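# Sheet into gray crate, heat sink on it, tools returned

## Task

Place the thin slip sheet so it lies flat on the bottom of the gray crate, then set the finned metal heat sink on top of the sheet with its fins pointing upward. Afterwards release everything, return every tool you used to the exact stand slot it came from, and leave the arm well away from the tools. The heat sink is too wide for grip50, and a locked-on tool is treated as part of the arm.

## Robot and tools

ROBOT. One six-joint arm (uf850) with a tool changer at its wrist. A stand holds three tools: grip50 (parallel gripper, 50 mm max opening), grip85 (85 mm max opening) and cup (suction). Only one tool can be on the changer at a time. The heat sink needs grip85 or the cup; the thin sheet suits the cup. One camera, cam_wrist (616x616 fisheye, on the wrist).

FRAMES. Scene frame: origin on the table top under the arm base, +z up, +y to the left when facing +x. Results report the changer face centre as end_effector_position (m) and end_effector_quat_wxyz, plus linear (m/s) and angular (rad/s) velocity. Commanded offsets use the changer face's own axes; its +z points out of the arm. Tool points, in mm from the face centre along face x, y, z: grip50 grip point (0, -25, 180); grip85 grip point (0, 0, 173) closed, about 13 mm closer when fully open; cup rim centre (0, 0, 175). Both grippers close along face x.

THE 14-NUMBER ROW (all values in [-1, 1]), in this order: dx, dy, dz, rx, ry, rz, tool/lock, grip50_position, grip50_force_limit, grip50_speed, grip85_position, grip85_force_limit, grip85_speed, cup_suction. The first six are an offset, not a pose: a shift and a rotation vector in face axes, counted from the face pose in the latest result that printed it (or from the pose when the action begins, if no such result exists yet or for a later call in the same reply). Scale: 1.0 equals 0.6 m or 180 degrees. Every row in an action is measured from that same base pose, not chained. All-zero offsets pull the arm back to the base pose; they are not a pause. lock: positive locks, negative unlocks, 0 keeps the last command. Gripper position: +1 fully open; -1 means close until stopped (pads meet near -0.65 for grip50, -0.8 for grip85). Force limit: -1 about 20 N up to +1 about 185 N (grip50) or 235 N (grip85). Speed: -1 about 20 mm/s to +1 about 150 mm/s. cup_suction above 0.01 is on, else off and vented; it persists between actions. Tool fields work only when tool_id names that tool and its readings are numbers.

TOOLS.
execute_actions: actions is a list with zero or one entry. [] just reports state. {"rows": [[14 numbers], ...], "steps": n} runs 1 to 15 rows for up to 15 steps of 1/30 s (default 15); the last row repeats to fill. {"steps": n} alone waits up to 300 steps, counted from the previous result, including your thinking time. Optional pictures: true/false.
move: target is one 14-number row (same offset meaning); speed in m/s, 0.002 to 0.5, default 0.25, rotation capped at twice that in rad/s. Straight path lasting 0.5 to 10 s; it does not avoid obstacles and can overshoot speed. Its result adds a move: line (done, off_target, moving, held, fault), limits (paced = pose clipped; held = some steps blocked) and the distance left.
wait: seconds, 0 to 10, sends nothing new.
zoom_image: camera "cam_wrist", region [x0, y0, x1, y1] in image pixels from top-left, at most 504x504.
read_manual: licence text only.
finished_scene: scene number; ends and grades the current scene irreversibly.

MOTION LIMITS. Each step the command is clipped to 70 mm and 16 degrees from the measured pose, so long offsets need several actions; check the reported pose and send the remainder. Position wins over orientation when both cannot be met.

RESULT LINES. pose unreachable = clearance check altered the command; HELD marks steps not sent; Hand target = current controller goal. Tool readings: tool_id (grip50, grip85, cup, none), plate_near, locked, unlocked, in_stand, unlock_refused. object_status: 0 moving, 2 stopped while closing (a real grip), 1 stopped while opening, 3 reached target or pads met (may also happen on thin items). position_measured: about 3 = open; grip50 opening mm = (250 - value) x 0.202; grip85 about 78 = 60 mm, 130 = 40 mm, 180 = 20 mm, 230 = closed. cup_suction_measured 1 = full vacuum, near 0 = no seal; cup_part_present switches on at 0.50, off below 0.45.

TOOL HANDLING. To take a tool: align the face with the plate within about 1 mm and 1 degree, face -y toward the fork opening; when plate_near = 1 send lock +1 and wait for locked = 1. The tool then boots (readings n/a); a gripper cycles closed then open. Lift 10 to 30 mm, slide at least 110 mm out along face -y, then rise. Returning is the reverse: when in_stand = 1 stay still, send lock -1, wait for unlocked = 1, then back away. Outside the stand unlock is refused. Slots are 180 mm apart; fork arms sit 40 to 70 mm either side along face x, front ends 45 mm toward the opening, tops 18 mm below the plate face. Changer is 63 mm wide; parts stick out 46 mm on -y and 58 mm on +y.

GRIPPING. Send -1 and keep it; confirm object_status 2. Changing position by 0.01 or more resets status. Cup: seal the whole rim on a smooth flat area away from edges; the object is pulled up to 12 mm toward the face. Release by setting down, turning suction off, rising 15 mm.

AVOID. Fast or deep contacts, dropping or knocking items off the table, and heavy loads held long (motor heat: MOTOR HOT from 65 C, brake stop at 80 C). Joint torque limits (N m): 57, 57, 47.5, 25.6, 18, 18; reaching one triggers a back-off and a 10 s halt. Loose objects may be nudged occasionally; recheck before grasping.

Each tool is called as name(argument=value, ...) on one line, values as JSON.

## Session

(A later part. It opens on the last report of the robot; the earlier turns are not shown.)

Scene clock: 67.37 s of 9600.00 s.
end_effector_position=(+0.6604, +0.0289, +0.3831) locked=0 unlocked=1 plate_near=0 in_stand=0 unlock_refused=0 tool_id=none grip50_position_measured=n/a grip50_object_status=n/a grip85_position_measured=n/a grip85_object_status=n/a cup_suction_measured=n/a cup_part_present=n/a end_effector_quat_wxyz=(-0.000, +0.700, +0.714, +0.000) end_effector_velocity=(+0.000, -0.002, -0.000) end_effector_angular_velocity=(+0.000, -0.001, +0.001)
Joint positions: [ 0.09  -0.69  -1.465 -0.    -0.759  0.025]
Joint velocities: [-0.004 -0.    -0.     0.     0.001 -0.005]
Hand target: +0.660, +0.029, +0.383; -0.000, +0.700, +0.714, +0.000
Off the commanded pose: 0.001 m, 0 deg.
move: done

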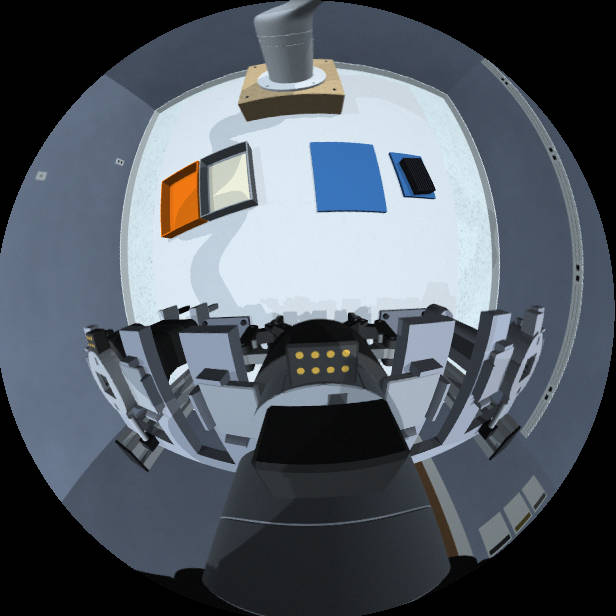

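move(target=[0,-0.0015,0.02,0,0,0,0,0,0,0,0,0,0,0], speed=0.02)

move(target=[0,0,0.008,0,0,0,0,0,0,0,0,0,0,0], speed=0.005)

move(target=[0,0,0.008,0,0,0,0,0,0,0,0,0,0,0], speed=0.005)

Scene clock: 71.50 s of 9600.00 s.
end_effector_position=(+0.6595, +0.0289, +0.3712) locked=0 unlocked=1 plate_near=0 in_stand=0 unlock_refused=0 tool_id=none grip50_position_measured=n/a grip50_object_status=n/a grip85_position_measured=n/a grip85_object_status=n/a cup_suction_measured=n/a cup_part_present=n/a end_effector_quat_wxyz=(-0.000, +0.700, +0.714, +0.000) end_effector_velocity=(+0.000, -0.000, +0.000) end_effector_angular_velocity=(+0.000, -0.002, -0.002)
Joint positions: [ 0.09  -0.702 -1.456 -0.    -0.737  0.025]
Joint velocities: [-0.     0.    -0.001 -0.     0.001  0.002]
Hand target: +0.660, +0.029, +0.371; -0.000, +0.700, +0.714, +0.000
Off the commanded pose: 0.000 m, 0 deg.
move: done

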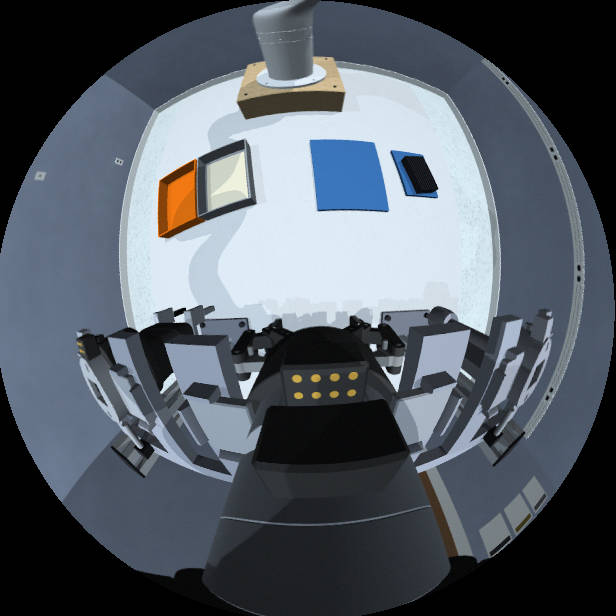

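Scene clock: 72.67 s of 9600.00 s.
end_effector_position=(+0.6595, +0.0289, +0.3664) locked=0 unlocked=1 plate_near=0 in_stand=0 unlock_refused=0 tool_id=none grip50_position_measured=n/a grip50_object_status=n/a grip85_position_measured=n/a grip85_object_status=n/a cup_suction_measured=n/a cup_part_present=n/a end_effector_quat_wxyz=(-0.000, +0.700, +0.714, +0.000) end_effector_velocity=(+0.000, -0.000, +0.001) end_effector_angular_velocity=(+0.000, -0.002, -0.002)
Joint positions: [ 0.09  -0.709 -1.454 -0.    -0.729  0.025]
Joint velocities: [-0.001  0.001 -0.     0.     0.001  0.001]
Hand target: +0.660, +0.029, +0.366; -0.000, +0.700, +0.714, +0.000
Off the commanded pose: 0.000 m, 0 deg.
move: done

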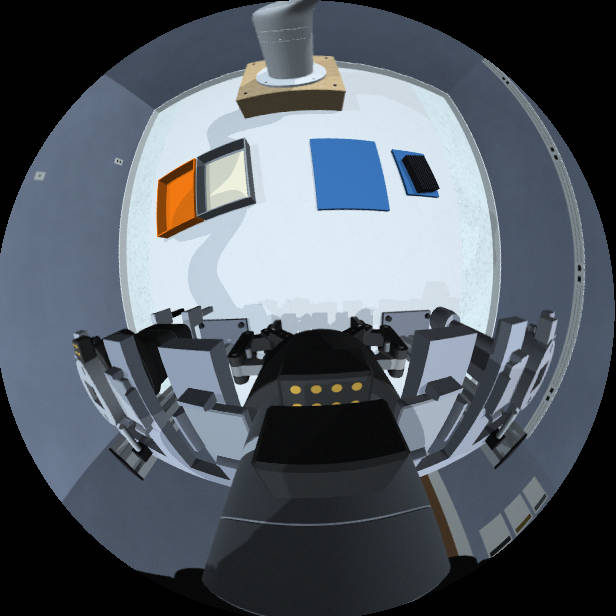

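Scene clock: 73.83 s of 9600.00 s.
end_effector_position=(+0.6598, +0.0289, +0.3622) locked=0 unlocked=1 plate_near=1 in_stand=1 unlock_refused=0 tool_id=none grip50_position_measured=n/a grip50_object_status=n/a grip85_position_measured=n/a grip85_object_status=n/a cup_suction_measured=n/a cup_part_present=n/a end_effector_quat_wxyz=(+0.000, +0.700, +0.714, +0.000) end_effector_velocity=(-0.000, +0.000, -0.001) end_effector_angular_velocity=(+0.000, +0.001, -0.000)
Joint positions: [ 0.09  -0.714 -1.452 -0.    -0.721  0.025]
Joint velocities: [ 0.001 -0.001  0.001  0.     0.001  0.001]
Hand target: +0.660, +0.029, +0.362; -0.000, +0.700, +0.714, +0.000
Off the commanded pose: 0.001 m, 0 deg.
move: done

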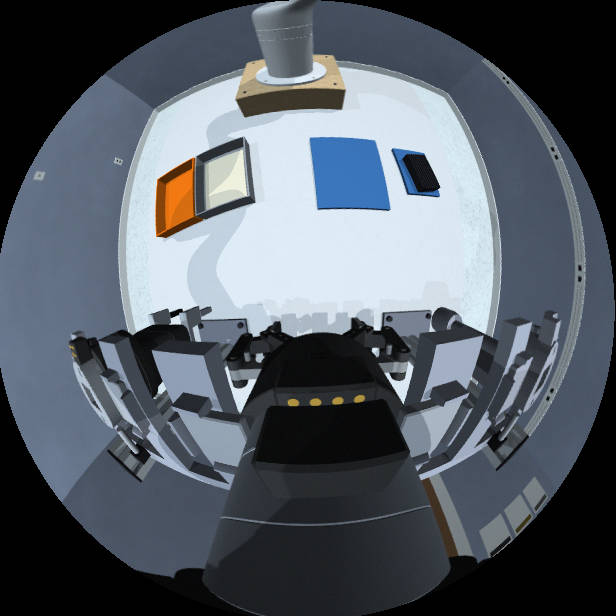

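move(target=[0,0,0,0,0,0,1,0,0,0,1,0,0,0])

wait(seconds=0.7)

move(target=[0,0,-0.033,0,0,0,0,0,0,0,1,0,0,0], speed=0.04)

move(target=[0,-0.22,0,0,0,0,0,0,0,0,1,0,0,0], speed=0.1)

move(target=[0.48,-0.303,0.17,0,0,-0.065,0,0,0,0,1,0,0,0])

Scene clock: 78.90 s of 9600.00 s.
end_effector_position=(+0.6596, +0.0289, +0.3619) locked=0 unlocked=0 plate_near=1 in_stand=1 unlock_refused=0 tool_id=none grip50_position_measured=n/a grip50_object_status=n/a grip85_position_measured=n/a grip85_object_status=n/a cup_suction_measured=n/a cup_part_present=n/a end_effector_quat_wxyz=(+0.000, +0.700, +0.714, +0.000) end_effector_velocity=(+0.001, -0.001, -0.000) end_effector_angular_velocity=(-0.001, -0.007, -0.001)
Joint positions: [ 0.09  -0.714 -1.452 -0.    -0.721  0.025]
Joint velocities: [-0.002 -0.     0.001 -0.002  0.007  0.001]
Hand target: +0.660, +0.029, +0.362; +0.000, +0.700, +0.714, +0.000
Off the commanded pose: 0.000 m, 0 deg.
move: done

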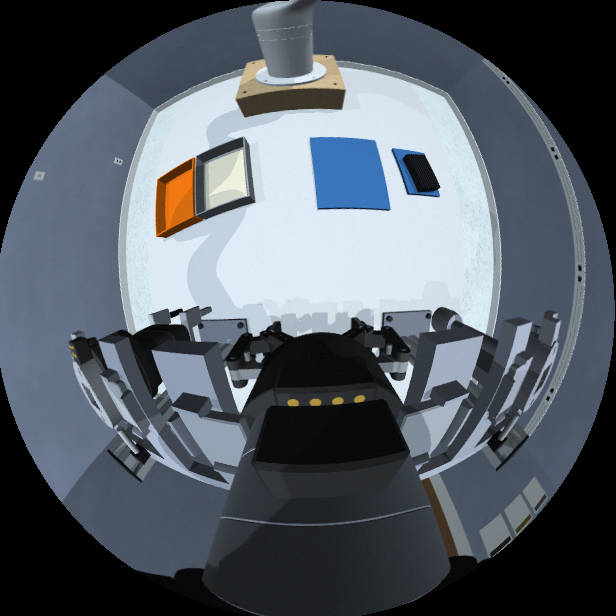

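Scene clock: 79.60 s of 9600.00 s.
end_effector_position=(+0.6598, +0.0289, +0.3622) locked=1 unlocked=0 plate_near=1 in_stand=1 unlock_refused=0 tool_id=grip85 grip50_position_measured=n/a grip50_object_status=n/a grip85_position_measured=n/a grip85_object_status=n/a cup_suction_measured=n/a cup_part_present=n/a end_effector_quat_wxyz=(+0.000, +0.700, +0.714, +0.000) end_effector_velocity=(-0.000, -0.000, +0.001) end_effector_angular_velocity=(+0.000, -0.000, -0.001)
Joint positions: [ 0.09  -0.714 -1.452 -0.    -0.721  0.025]
Joint velocities: [-0.001  0.001  0.     0.    -0.001 -0.   ]
Hand target: +0.660, +0.029, +0.362; +0.000, +0.700, +0.714, +0.000
Off the commanded pose: 0.000 m, 0 deg.
Steps of this call (steps 1 to 21: nothing new was sent). Readings (end_effector_position | what the end effector reports):
1: (+0.6597, +0.0289, +0.3619) | locked=0 unlocked=0 plate_near=1 in_stand=1 unlock_refused=0 tool_id=none grip50_position_measured=n/a grip50_object_status=n/a grip85_position_measured=n/a grip85_object_status=n/a cup_suction_measured=n/a cup_part_present=n/a
2: (+0.6597, +0.0289, +0.3619) | locked=0 unlocked=0 plate_near=1 in_stand=1 unlock_refused=0 tool_id=none grip50_position_measured=n/a grip50_object_status=n/a grip85_position_measured=n/a grip85_object_status=n/a cup_suction_measured=n/a cup_part_present=n/a
4: (+0.6598, +0.0289, +0.3621) | locked=1 unlocked=0 plate_near=1 in_stand=1 unlock_refused=0 tool_id=grip85 grip50_position_measured=n/a grip50_object_status=n/a grip85_position_measured=n/a grip85_object_status=n/a cup_suction_measured=n/a cup_part_present=n/a
8: (+0.6598, +0.0289, +0.3621) | locked=1 unlocked=0 plate_near=1 in_stand=1 unlock_refused=0 tool_id=grip85 grip50_position_measured=n/a grip50_object_status=n/a grip85_position_measured=n/a grip85_object_status=n/a cup_suction_measured=n/a cup_part_present=n/a
21: the state above

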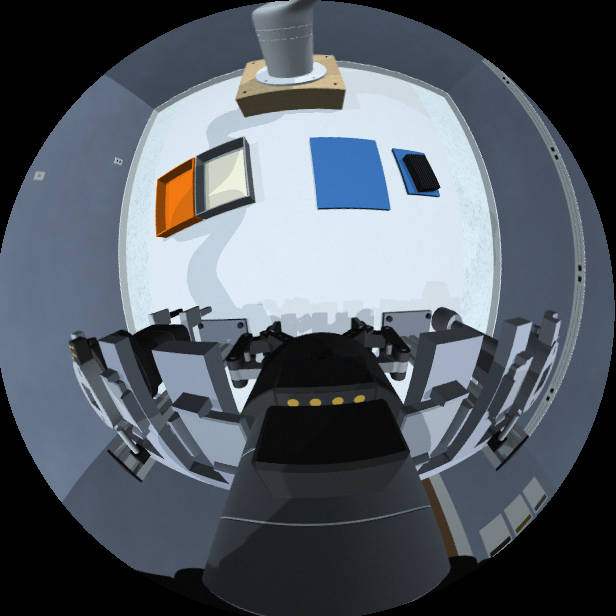

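Scene clock: 80.40 s of 9600.00 s.
end_effector_position=(+0.6596, +0.0289, +0.3817) locked=1 unlocked=0 plate_near=1 in_stand=0 unlock_refused=0 tool_id=grip85 grip50_position_measured=n/a grip50_object_status=n/a grip85_position_measured=n/a grip85_object_status=n/a cup_suction_measured=n/a cup_part_present=n/a end_effector_quat_wxyz=(+0.000, +0.700, +0.714, +0.000) end_effector_velocity=(-0.000, -0.001, +0.000) end_effector_angular_velocity=(-0.000, +0.001, -0.000)
Joint positions: [ 0.09  -0.69  -1.461 -0.    -0.754  0.025]
Joint velocities: [-0.001  0.001  0.001 -0.    -0.001 -0.001]
Hand target: +0.660, +0.029, +0.382; +0.000, +0.700, +0.714, +0.000
Off the commanded pose: 0.000 m, 0 deg.
move: done

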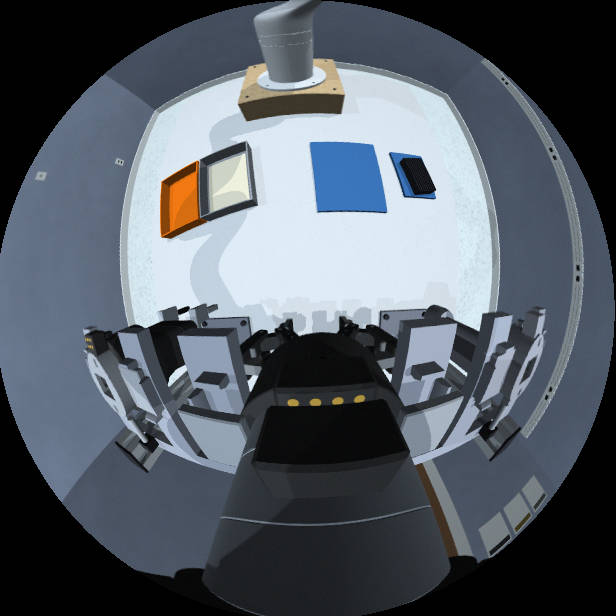

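Scene clock: 82.07 s of 9600.00 s.
end_effector_position=(+0.5281, +0.0260, +0.3815) locked=1 unlocked=0 plate_near=1 in_stand=0 unlock_refused=0 tool_id=grip85 grip50_position_measured=n/a grip50_object_status=n/a grip85_position_measured=n/a grip85_object_status=n/a cup_suction_measured=n/a cup_part_present=n/a end_effector_quat_wxyz=(+0.000, +0.700, +0.714, +0.000) end_effector_velocity=(-0.002, -0.001, -0.001) end_effector_angular_velocity=(+0.000, +0.001, -0.001)
Joint positions: [ 0.095 -0.402 -1.018 -0.    -0.598  0.031]
Joint velocities: [-0.001  0.002  0.005  0.     0.002  0.   ]
Hand target: +0.528, +0.026, +0.381; +0.000, +0.700, +0.714, +0.000
Off the commanded pose: 0.001 m, 0 deg.
move: done

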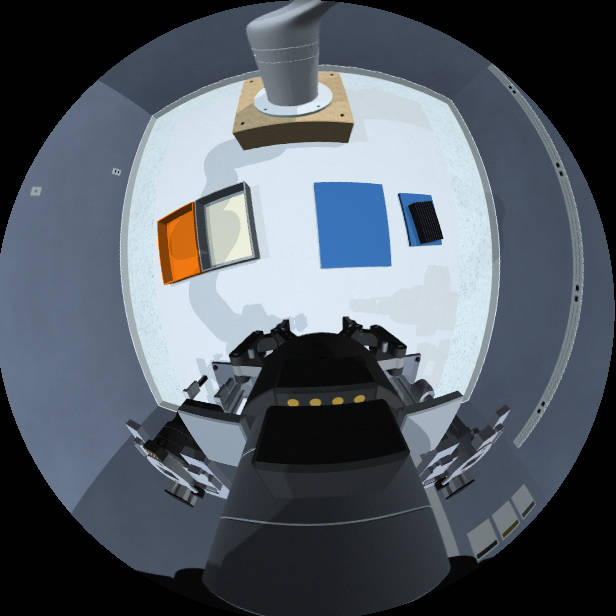

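Scene clock: 83.97 s of 9600.00 s.
end_effector_position=(+0.3405, +0.3104, +0.2792) locked=1 unlocked=0 plate_near=1 in_stand=0 unlock_refused=0 tool_id=grip85 grip50_position_measured=n/a grip50_object_status=n/a grip85_position_measured=3 grip85_object_status=3 cup_suction_measured=n/a cup_part_present=n/a end_effector_quat_wxyz=(+0.000, +0.624, +0.781, +0.000) end_effector_velocity=(-0.002, +0.002, -0.001) end_effector_angular_velocity=(-0.002, +0.000, +0.001)
Joint positions: [ 0.794 -0.472 -0.799 -0.038 -0.315  0.561]
Joint velocities: [ 0.006 -0.002 -0.    -0.003  0.     0.008]
Hand target: +0.340, +0.311, +0.279; +0.000, +0.624, +0.782, +0.000
Off the commanded pose: 0.000 m, 0 deg.
move: done

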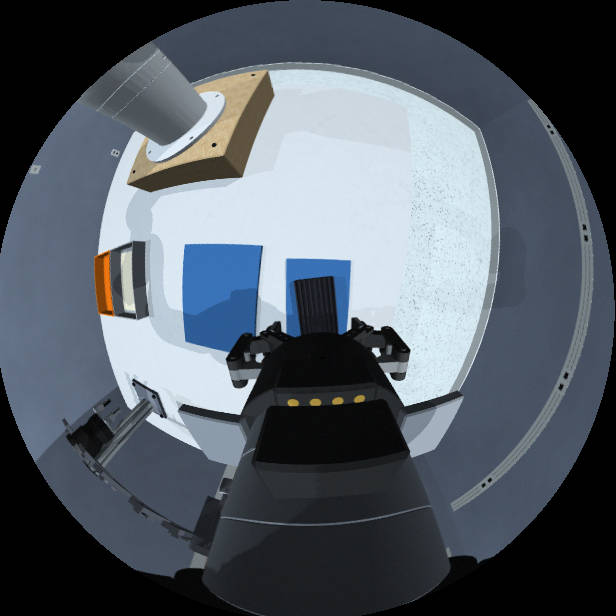

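move(target=[0.002,0,0.135,0,0,-0.017,0,0,0,0,1,0,0,0], speed=0.04)

move(target=[0,0,0,0,0,0,0,0,0,0,-1,0,-0.5,0])

move(target=[0,0,-0.12,0,0,0,0,0,0,0,-1,0,-0.5,0], speed=0.08)

Scene clock: 89.53 s of 9600.00 s.
end_effector_position=(+0.3405, +0.3117, +0.1982) locked=1 unlocked=0 plate_near=1 in_stand=0 unlock_refused=0 tool_id=grip85 grip50_position_measured=n/a grip50_object_status=n/a grip85_position_measured=3 grip85_object_status=3 cup_suction_measured=n/a cup_part_present=n/a end_effector_quat_wxyz=(+0.001, +0.603, +0.798, +0.000) end_effector_velocity=(+0.001, +0.001, -0.000) end_effector_angular_velocity=(+0.002, -0.002, +0.000)
Joint positions: [ 0.794 -0.664 -0.829 -0.079 -0.151  0.55 ]
Joint velocities: [ 0.    -0.001 -0.002 -0.003  0.003  0.003]
Hand target: +0.340, +0.312, +0.198; +0.001, +0.603, +0.798, +0.000
Off the commanded pose: 0.000 m, 0 deg.
move: done

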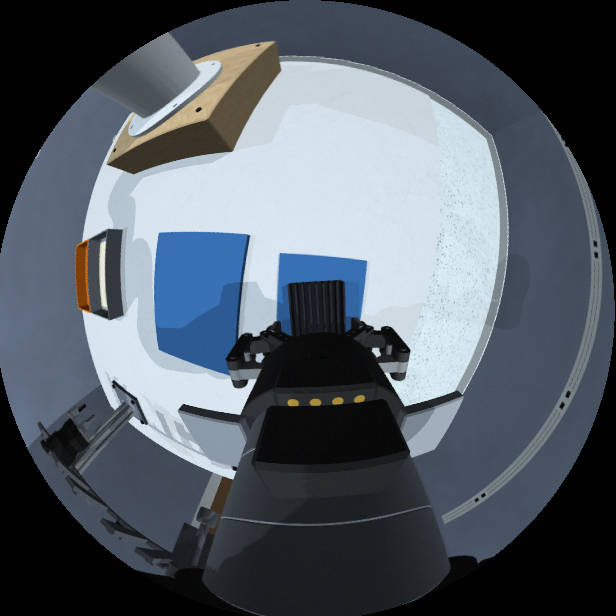

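Scene clock: 90.43 s of 9600.00 s.
end_effector_position=(+0.3406, +0.3118, +0.1984) locked=1 unlocked=0 plate_near=1 in_stand=0 unlock_refused=0 tool_id=grip85 grip50_position_measured=n/a grip50_object_status=n/a grip85_position_measured=81 grip85_object_status=2 cup_suction_measured=n/a cup_part_present=n/a end_effector_quat_wxyz=(+0.001, +0.603, +0.798, +0.001) end_effector_velocity=(-0.000, -0.000, -0.000) end_effector_angular_velocity=(-0.001, +0.001, -0.001)
Joint positions: [ 0.794 -0.664 -0.829 -0.079 -0.152  0.55 ]
Joint velocities: [-0.    -0.001  0.    -0.    -0.     0.001]
Hand target: +0.340, +0.312, +0.198; +0.001, +0.603, +0.798, +0.000
Off the commanded pose: 0.000 m, 0 deg.
move: done

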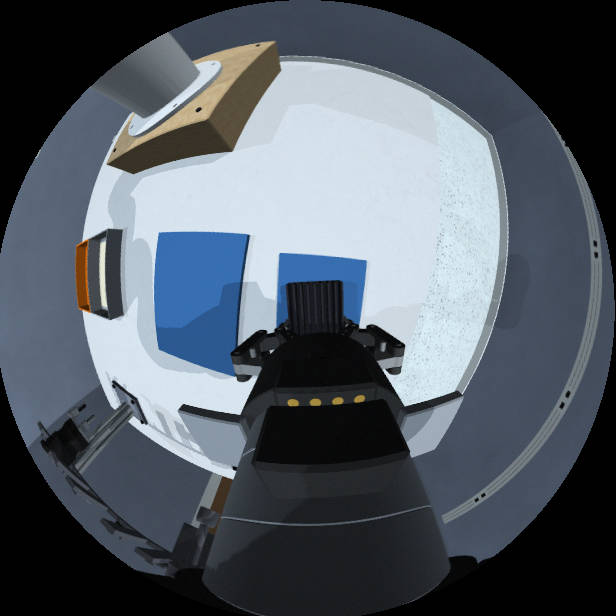

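Scene clock: 91.67 s of 9600.00 s.
end_effector_position=(+0.3403, +0.3116, +0.2703) locked=1 unlocked=0 plate_near=1 in_stand=0 unlock_refused=0 tool_id=grip85 grip50_position_measured=n/a grip50_object_status=n/a grip85_position_measured=81 grip85_object_status=2 cup_suction_measured=n/a cup_part_present=n/a end_effector_quat_wxyz=(+0.000, +0.603, +0.798, +0.000) end_effector_velocity=(+0.001, +0.000, +0.001) end_effector_angular_velocity=(+0.001, -0.001, -0.003)
Joint positions: [ 0.796 -0.493 -0.802 -0.041 -0.296  0.512]
Joint velocities: [-0.001  0.002 -0.     0.001 -0.001  0.001]
Hand target: +0.340, +0.312, +0.271; +0.001, +0.603, +0.798, +0.001
Off the commanded pose: 0.000 m, 0 deg.
move: done

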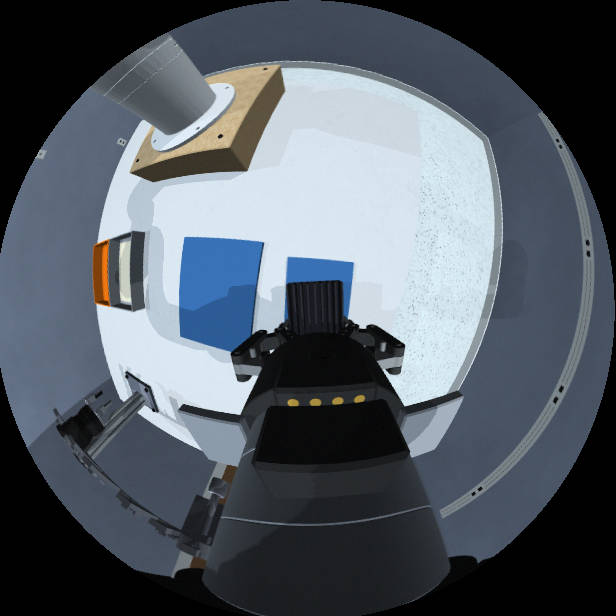

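move(target=[-0.79,-0.207,0,0,0,0.049,0,0,0,0,-1,0,-0.5,0], speed=0.2)

move(target=[0,0,0.11,0,0,0,0,0,0,0,-1,0,-0.5,0], speed=0.03)

move(target=[0,0,0.013,0,0,0,0,0,0,0,-1,0,-0.5,0], speed=0.005)

move(target=[0,0,0,0,0,0,0,0,0,0,0.7,0,-0.5,0])

move(target=[0,0,-0.31,0,0,0.033,0,0,0,0,0.7,0,-0.5,0], speed=0.15)

Scene clock: 100.97 s of 9600.00 s.
end_effector_position=(+0.3514, -0.1790, +0.2700) locked=1 unlocked=0 plate_near=1 in_stand=0 unlock_refused=0 tool_id=grip85 grip50_position_measured=n/a grip50_object_status=n/a grip85_position_measured=81 grip85_object_status=2 cup_suction_measured=n/a cup_part_present=n/a end_effector_quat_wxyz=(-0.000, +0.662, +0.749, +0.000) end_effector_velocity=(+0.001, -0.002, +0.000) end_effector_angular_velocity=(+0.004, -0.004, +0.002)
Joint positions: [-0.433 -0.379 -0.614  0.039 -0.221 -0.64 ]
Joint velocities: [-0.006 -0.001 -0.003  0.026  0.    -0.033]
Hand target: +0.352, -0.179, +0.270; +0.000, +0.662, +0.749, +0.001
Off the commanded pose: 0.001 m, 0 deg.
move: done

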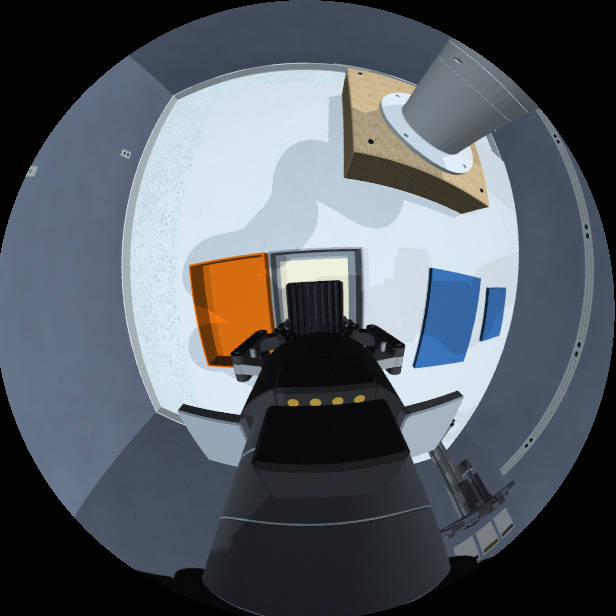

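Scene clock: 103.47 s of 9600.00 s.
end_effector_position=(+0.3516, -0.1790, +0.2039) locked=1 unlocked=0 plate_near=1 in_stand=0 unlock_refused=0 tool_id=grip85 grip50_position_measured=n/a grip50_object_status=n/a grip85_position_measured=81 grip85_object_status=2 cup_suction_measured=n/a cup_part_present=n/a end_effector_quat_wxyz=(+0.000, +0.662, +0.749, +0.000) end_effector_velocity=(+0.000, -0.001, -0.000) end_effector_angular_velocity=(+0.001, -0.003, -0.000)
Joint positions: [-0.431 -0.562 -0.64   0.129 -0.064 -0.728]
Joint velocities: [-0.003 -0.002 -0.001  0.042  0.002 -0.045]
Hand target: +0.352, -0.179, +0.204; -0.000, +0.662, +0.749, +0.000
Off the commanded pose: 0.000 m, 0 deg.
move: done

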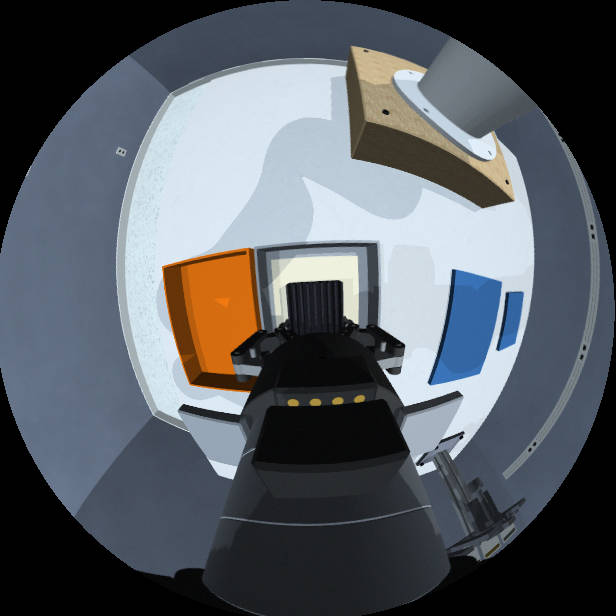

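Scene clock: 105.23 s of 9600.00 s.
end_effector_position=(+0.3517, -0.1790, +0.1961) locked=1 unlocked=0 plate_near=1 in_stand=0 unlock_refused=0 tool_id=grip85 grip50_position_measured=n/a grip50_object_status=n/a grip85_position_measured=81 grip85_object_status=2 cup_suction_measured=n/a cup_part_present=n/a end_effector_quat_wxyz=(+0.000, +0.662, +0.749, +0.000) end_effector_velocity=(-0.000, -0.000, -0.000) end_effector_angular_velocity=(+0.001, -0.000, -0.001)
Joint positions: [-0.43  -0.584 -0.645  0.17  -0.047 -0.768]
Joint velocities: [-0.001 -0.    -0.     0.022 -0.    -0.023]
Hand target: +0.352, -0.179, +0.196; +0.000, +0.662, +0.749, +0.000
Off the commanded pose: 0.000 m, 0 deg.
move: done

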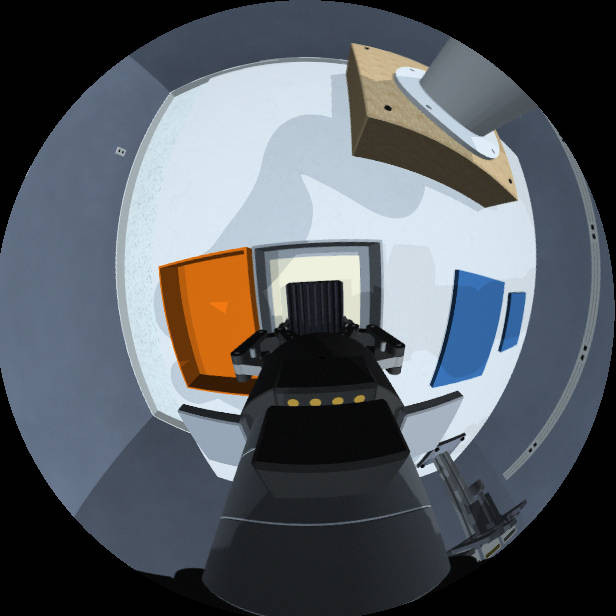

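Scene clock: 105.87 s of 9600.00 s.
end_effector_position=(+0.3517, -0.1790, +0.1961) locked=1 unlocked=0 plate_near=1 in_stand=0 unlock_refused=0 tool_id=grip85 grip50_position_measured=n/a grip50_object_status=n/a grip85_position_measured=41 grip85_object_status=0 cup_suction_measured=n/a cup_part_present=n/a end_effector_quat_wxyz=(+0.000, +0.662, +0.749, +0.000) end_effector_velocity=(-0.000, -0.000, -0.000) end_effector_angular_velocity=(+0.000, +0.001, -0.001)
Joint positions: [-0.43  -0.584 -0.645  0.17  -0.047 -0.769]
Joint velocities: [-0.001 -0.001  0.    -0.    -0.     0.001]
Hand target: +0.352, -0.179, +0.196; +0.000, +0.662, +0.749, +0.000
Off the commanded pose: 0.000 m, 0 deg.
move: done

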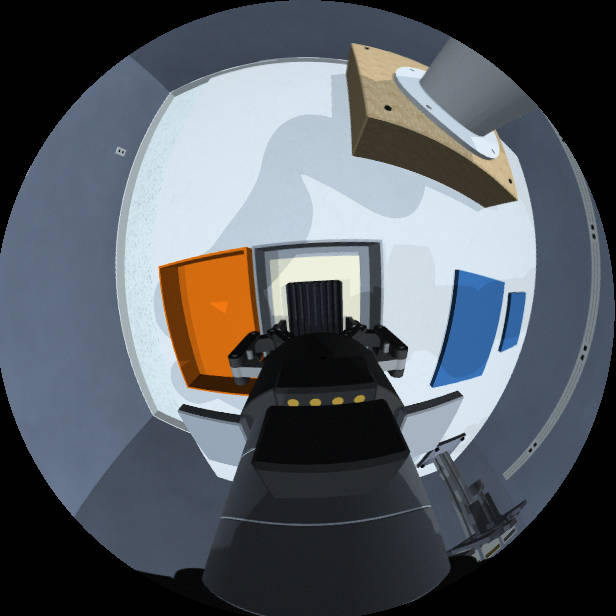

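Scene clock: 107.50 s of 9600.00 s.
end_effector_position=(+0.3511, -0.1787, +0.3822) locked=1 unlocked=0 plate_near=1 in_stand=0 unlock_refused=0 tool_id=grip85 grip50_position_measured=n/a grip50_object_status=n/a grip85_position_measured=41 grip85_object_status=3 cup_suction_measured=n/a cup_part_present=n/a end_effector_quat_wxyz=(-0.000, +0.700, +0.714, -0.000) end_effector_velocity=(+0.001, -0.001, +0.003) end_effector_angular_velocity=(-0.002, -0.003, -0.001)
Joint positions: [-0.434 -0.111 -0.639  0.015 -0.515 -0.512]
Joint velocities: [-0.001  0.004 -0.004 -0.    -0.003  0.001]
Hand target: +0.351, -0.179, +0.383; +0.000, +0.700, +0.714, -0.000
Off the commanded pose: 0.001 m, 0 deg.
move: done

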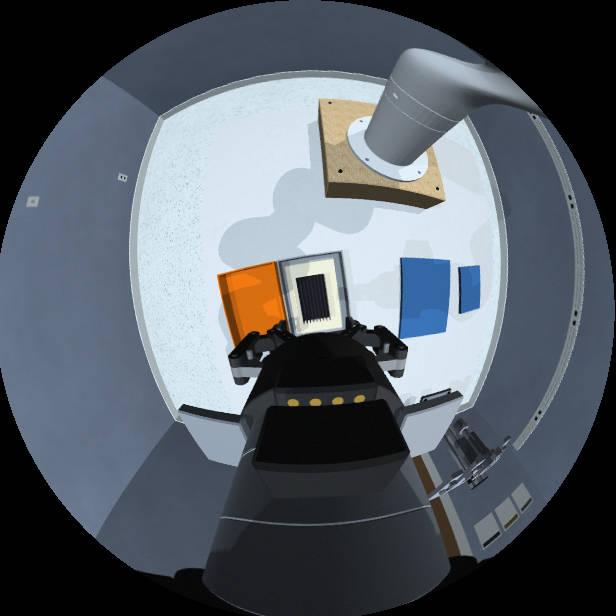

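move(target=[0.3345,0.3025,0,0,0,0,0,0,0,0,1,0,0,0])

move(target=[0,0.22,0,0,0,0,0,0,0,0,1,0,0,0], speed=0.08)

Scene clock: 111.13 s of 9600.00 s.
end_effector_position=(+0.5280, +0.0259, +0.3821) locked=1 unlocked=0 plate_near=1 in_stand=0 unlock_refused=0 tool_id=grip85 grip50_position_measured=n/a grip50_object_status=n/a grip85_position_measured=3 grip85_object_status=3 cup_suction_measured=n/a cup_part_present=n/a end_effector_quat_wxyz=(-0.000, +0.700, +0.714, -0.001) end_effector_velocity=(+0.002, +0.002, +0.000) end_effector_angular_velocity=(-0.000, -0.002, +0.003)
Joint positions: [ 0.095 -0.402 -1.019 -0.002 -0.602  0.032]
Joint velocities: [ 0.004 -0.003 -0.005 -0.     0.     0.001]
Hand target: +0.528, +0.026, +0.382; -0.000, +0.700, +0.714, -0.000
Off the commanded pose: 0.001 m, 0 deg.
move: done

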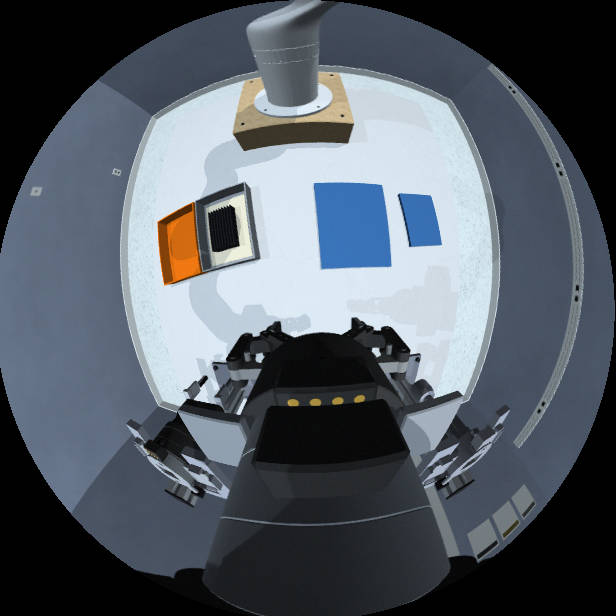

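Scene clock: 113.13 s of 9600.00 s.
end_effector_position=(+0.6596, +0.0287, +0.3821) locked=1 unlocked=0 plate_near=1 in_stand=0 unlock_refused=0 tool_id=grip85 grip50_position_measured=n/a grip50_object_status=n/a grip85_position_measured=3 grip85_object_status=3 cup_suction_measured=n/a cup_part_present=n/a end_effector_quat_wxyz=(-0.000, +0.700, +0.714, -0.001) end_effector_velocity=(+0.001, +0.001, +0.001) end_effector_angular_velocity=(+0.000, +0.000, +0.002)
Joint positions: [ 0.09  -0.69  -1.462 -0.001 -0.757  0.026]
Joint velocities: [ 0.002 -0.002 -0.005  0.    -0.003 -0.   ]
Hand target: +0.660, +0.029, +0.382; -0.000, +0.700, +0.714, -0.001
Off the commanded pose: 0.001 m, 0 deg.
move: done

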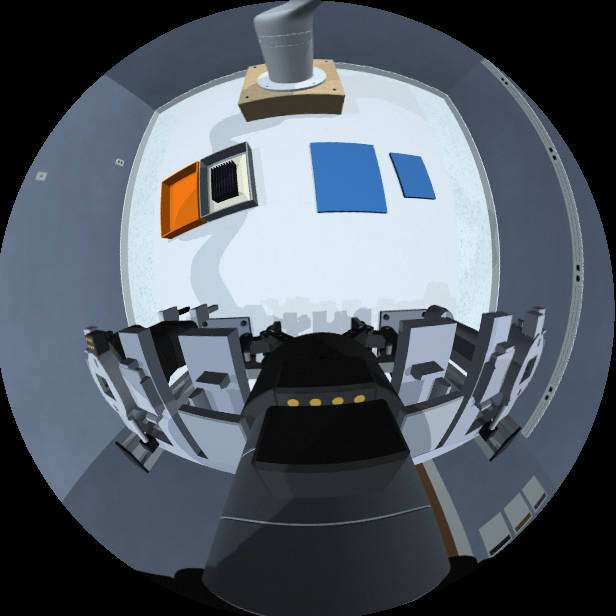

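move(target=[0,0,0.034,0,0,0,0,0,0,0,1,0,0,0], speed=0.015)

move(target=[0,0,0,0,0,0,-1,0,0,0,1,0,0,0])

wait(seconds=1)

move(target=[0,0,-0.035,0,0,0,0,0,0,0,0,0,0,0], speed=0.04)

move(target=[0,-0.35,-0.01,0,0,0,0,0,0,0,0,0,0,0])

Scene clock: 119.77 s of 9600.00 s.
end_effector_position=(+0.6599, +0.0287, +0.3625) locked=1 unlocked=0 plate_near=1 in_stand=1 unlock_refused=0 tool_id=grip85 grip50_position_measured=n/a grip50_object_status=n/a grip85_position_measured=3 grip85_object_status=3 cup_suction_measured=n/a cup_part_present=n/a end_effector_quat_wxyz=(+0.000, +0.700, +0.714, -0.000) end_effector_velocity=(-0.000, -0.000, -0.000) end_effector_angular_velocity=(+0.000, -0.001, +0.001)
Joint positions: [ 0.09  -0.714 -1.453 -0.001 -0.723  0.026]
Joint velocities: [-0.     0.     0.001 -0.     0.001 -0.001]
Hand target: +0.660, +0.029, +0.362; -0.000, +0.700, +0.714, -0.001
Off the commanded pose: 0.001 m, 0 deg.
move: done

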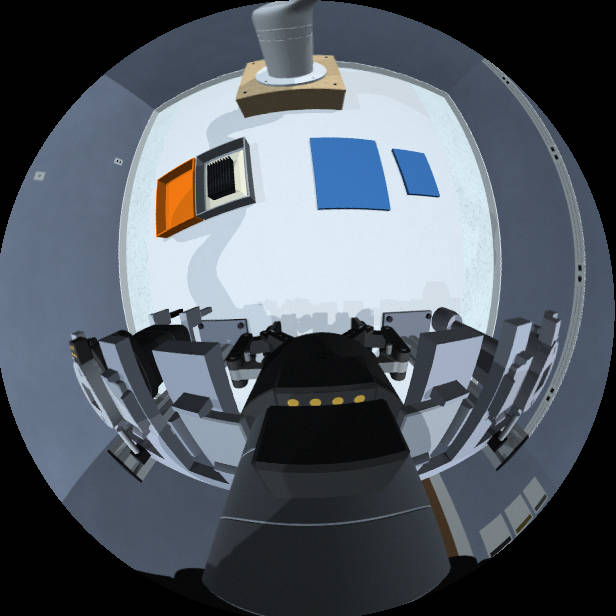

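Scene clock: 120.27 s of 9600.00 s.
end_effector_position=(+0.6598, +0.0287, +0.3623) locked=0 unlocked=0 plate_near=1 in_stand=1 unlock_refused=0 tool_id=none grip50_position_measured=n/a grip50_object_status=n/a grip85_position_measured=n/a grip85_object_status=n/a cup_suction_measured=n/a cup_part_present=n/a end_effector_quat_wxyz=(-0.000, +0.700, +0.714, -0.000) end_effector_velocity=(+0.000, +0.000, +0.000) end_effector_angular_velocity=(+0.000, -0.001, -0.000)
Joint positions: [ 0.09  -0.715 -1.453 -0.001 -0.723  0.026]
Joint velocities: [ 0.     0.001 -0.     0.     0.     0.   ]
Hand target: +0.660, +0.029, +0.362; +0.000, +0.700, +0.714, -0.000
Off the commanded pose: 0.000 m, 0 deg.
move: done

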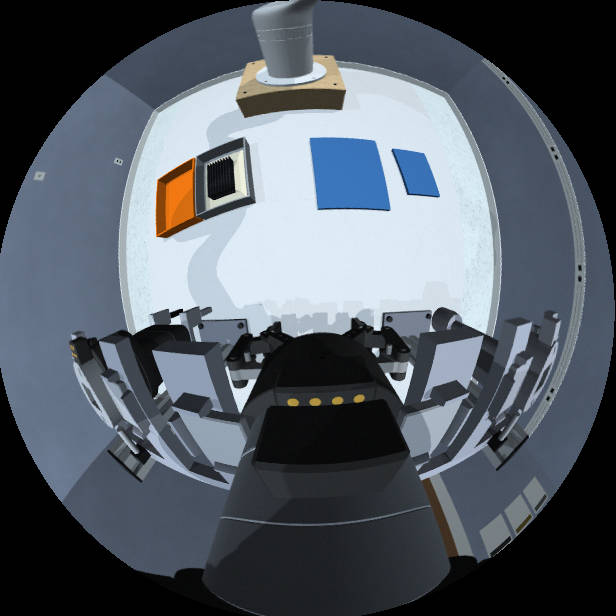

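Scene clock: 121.27 s of 9600.00 s.
end_effector_position=(+0.6599, +0.0287, +0.3624) locked=0 unlocked=1 plate_near=1 in_stand=1 unlock_refused=0 tool_id=none grip50_position_measured=n/a grip50_object_status=n/a grip85_position_measured=n/a grip85_object_status=n/a cup_suction_measured=n/a cup_part_present=n/a end_effector_quat_wxyz=(+0.000, +0.700, +0.714, -0.000) end_effector_velocity=(+0.000, -0.001, +0.000) end_effector_angular_velocity=(+0.000, -0.001, -0.001)
Joint positions: [ 0.09  -0.714 -1.453 -0.001 -0.723  0.026]
Joint velocities: [-0.001  0.    -0.001  0.     0.    -0.   ]
Hand target: +0.660, +0.029, +0.362; +0.000, +0.700, +0.714, -0.000
Off the commanded pose: 0.000 m, 0 deg.
Steps of this call (steps 1 to 30: nothing new was sent). Readings (end_effector_position | what the end effector reports):
1: (+0.6598, +0.0287, +0.3623) | locked=0 unlocked=0 plate_near=1 in_stand=1 unlock_refused=0 tool_id=none grip50_position_measured=n/a grip50_object_status=n/a grip85_position_measured=n/a grip85_object_status=n/a cup_suction_measured=n/a cup_part_present=n/a
2: (+0.6598, +0.0287, +0.3623) | locked=0 unlocked=0 plate_near=1 in_stand=1 unlock_refused=0 tool_id=none grip50_position_measured=n/a grip50_object_status=n/a grip85_position_measured=n/a grip85_object_status=n/a cup_suction_measured=n/a cup_part_present=n/a
4: (+0.6598, +0.0287, +0.3624) | locked=0 unlocked=0 plate_near=1 in_stand=1 unlock_refused=0 tool_id=none grip50_position_measured=n/a grip50_object_status=n/a grip85_position_measured=n/a grip85_object_status=n/a cup_suction_measured=n/a cup_part_present=n/a
8: (+0.6598, +0.0287, +0.3624) | locked=0 unlocked=0 plate_near=1 in_stand=1 unlock_refused=0 tool_id=none grip50_position_measured=n/a grip50_object_status=n/a grip85_position_measured=n/a grip85_object_status=n/a cup_suction_measured=n/a cup_part_present=n/a
30: the state above

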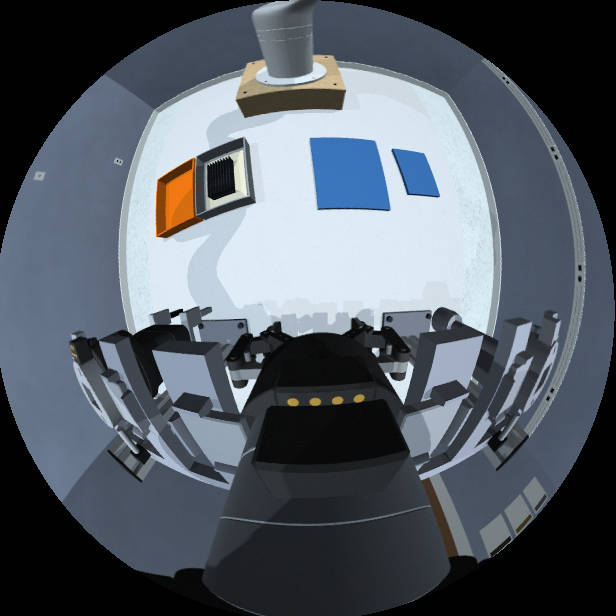

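Scene clock: 122.10 s of 9600.00 s.
end_effector_position=(+0.6598, +0.0287, +0.3833) locked=0 unlocked=1 plate_near=0 in_stand=0 unlock_refused=0 tool_id=none grip50_position_measured=n/a grip50_object_status=n/a grip85_position_measured=n/a grip85_object_status=n/a cup_suction_measured=n/a cup_part_present=n/a end_effector_quat_wxyz=(-0.000, +0.700, +0.714, -0.000) end_effector_velocity=(-0.000, +0.000, +0.000) end_effector_angular_velocity=(-0.000, +0.001, -0.000)
Joint positions: [ 0.09  -0.688 -1.463 -0.001 -0.759  0.026]
Joint velocities: [ 0.     0.    -0.    -0.    -0.001  0.001]
Hand target: +0.660, +0.029, +0.383; +0.000, +0.700, +0.714, -0.000
Off the commanded pose: 0.000 m, 0 deg.
move: done

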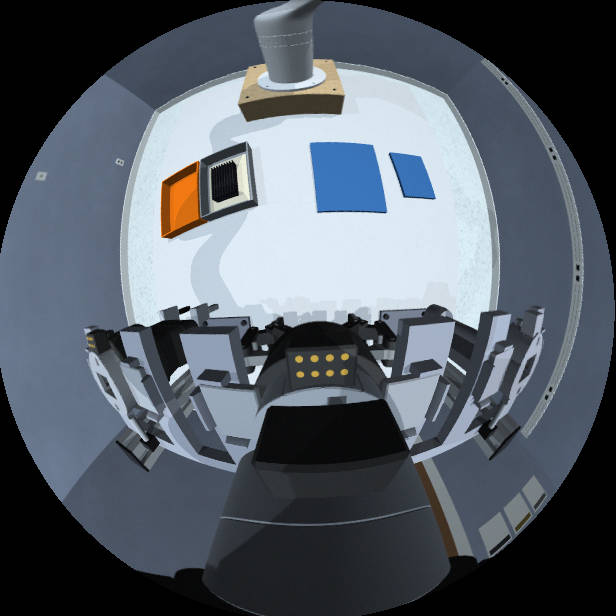

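Scene clock: 123.43 s of 9600.00 s.
end_effector_position=(+0.4504, +0.0243, +0.3891) locked=0 unlocked=1 plate_near=0 in_stand=0 unlock_refused=0 tool_id=none grip50_position_measured=n/a grip50_object_status=n/a grip85_position_measured=n/a grip85_object_status=n/a cup_suction_measured=n/a cup_part_present=n/a end_effector_quat_wxyz=(-0.000, +0.700, +0.714, -0.000) end_effector_velocity=(-0.002, -0.000, +0.000) end_effector_angular_velocity=(-0.000, -0.000, -0.001)
Joint positions: [ 0.1   -0.223 -0.797 -0.002 -0.558  0.037]
Joint velocities: [ 0.     0.005  0.005 -0.     0.001  0.001]
Hand target: +0.450, +0.024, +0.389; -0.000, +0.700, +0.714, -0.000
Off the commanded pose: 0.001 m, 0 deg.
move: done

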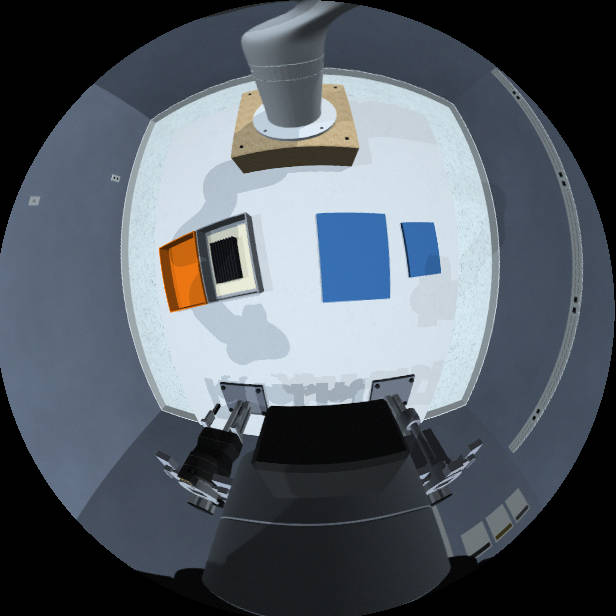

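finished_scene(scene=2)

The scene is finished: the task was done.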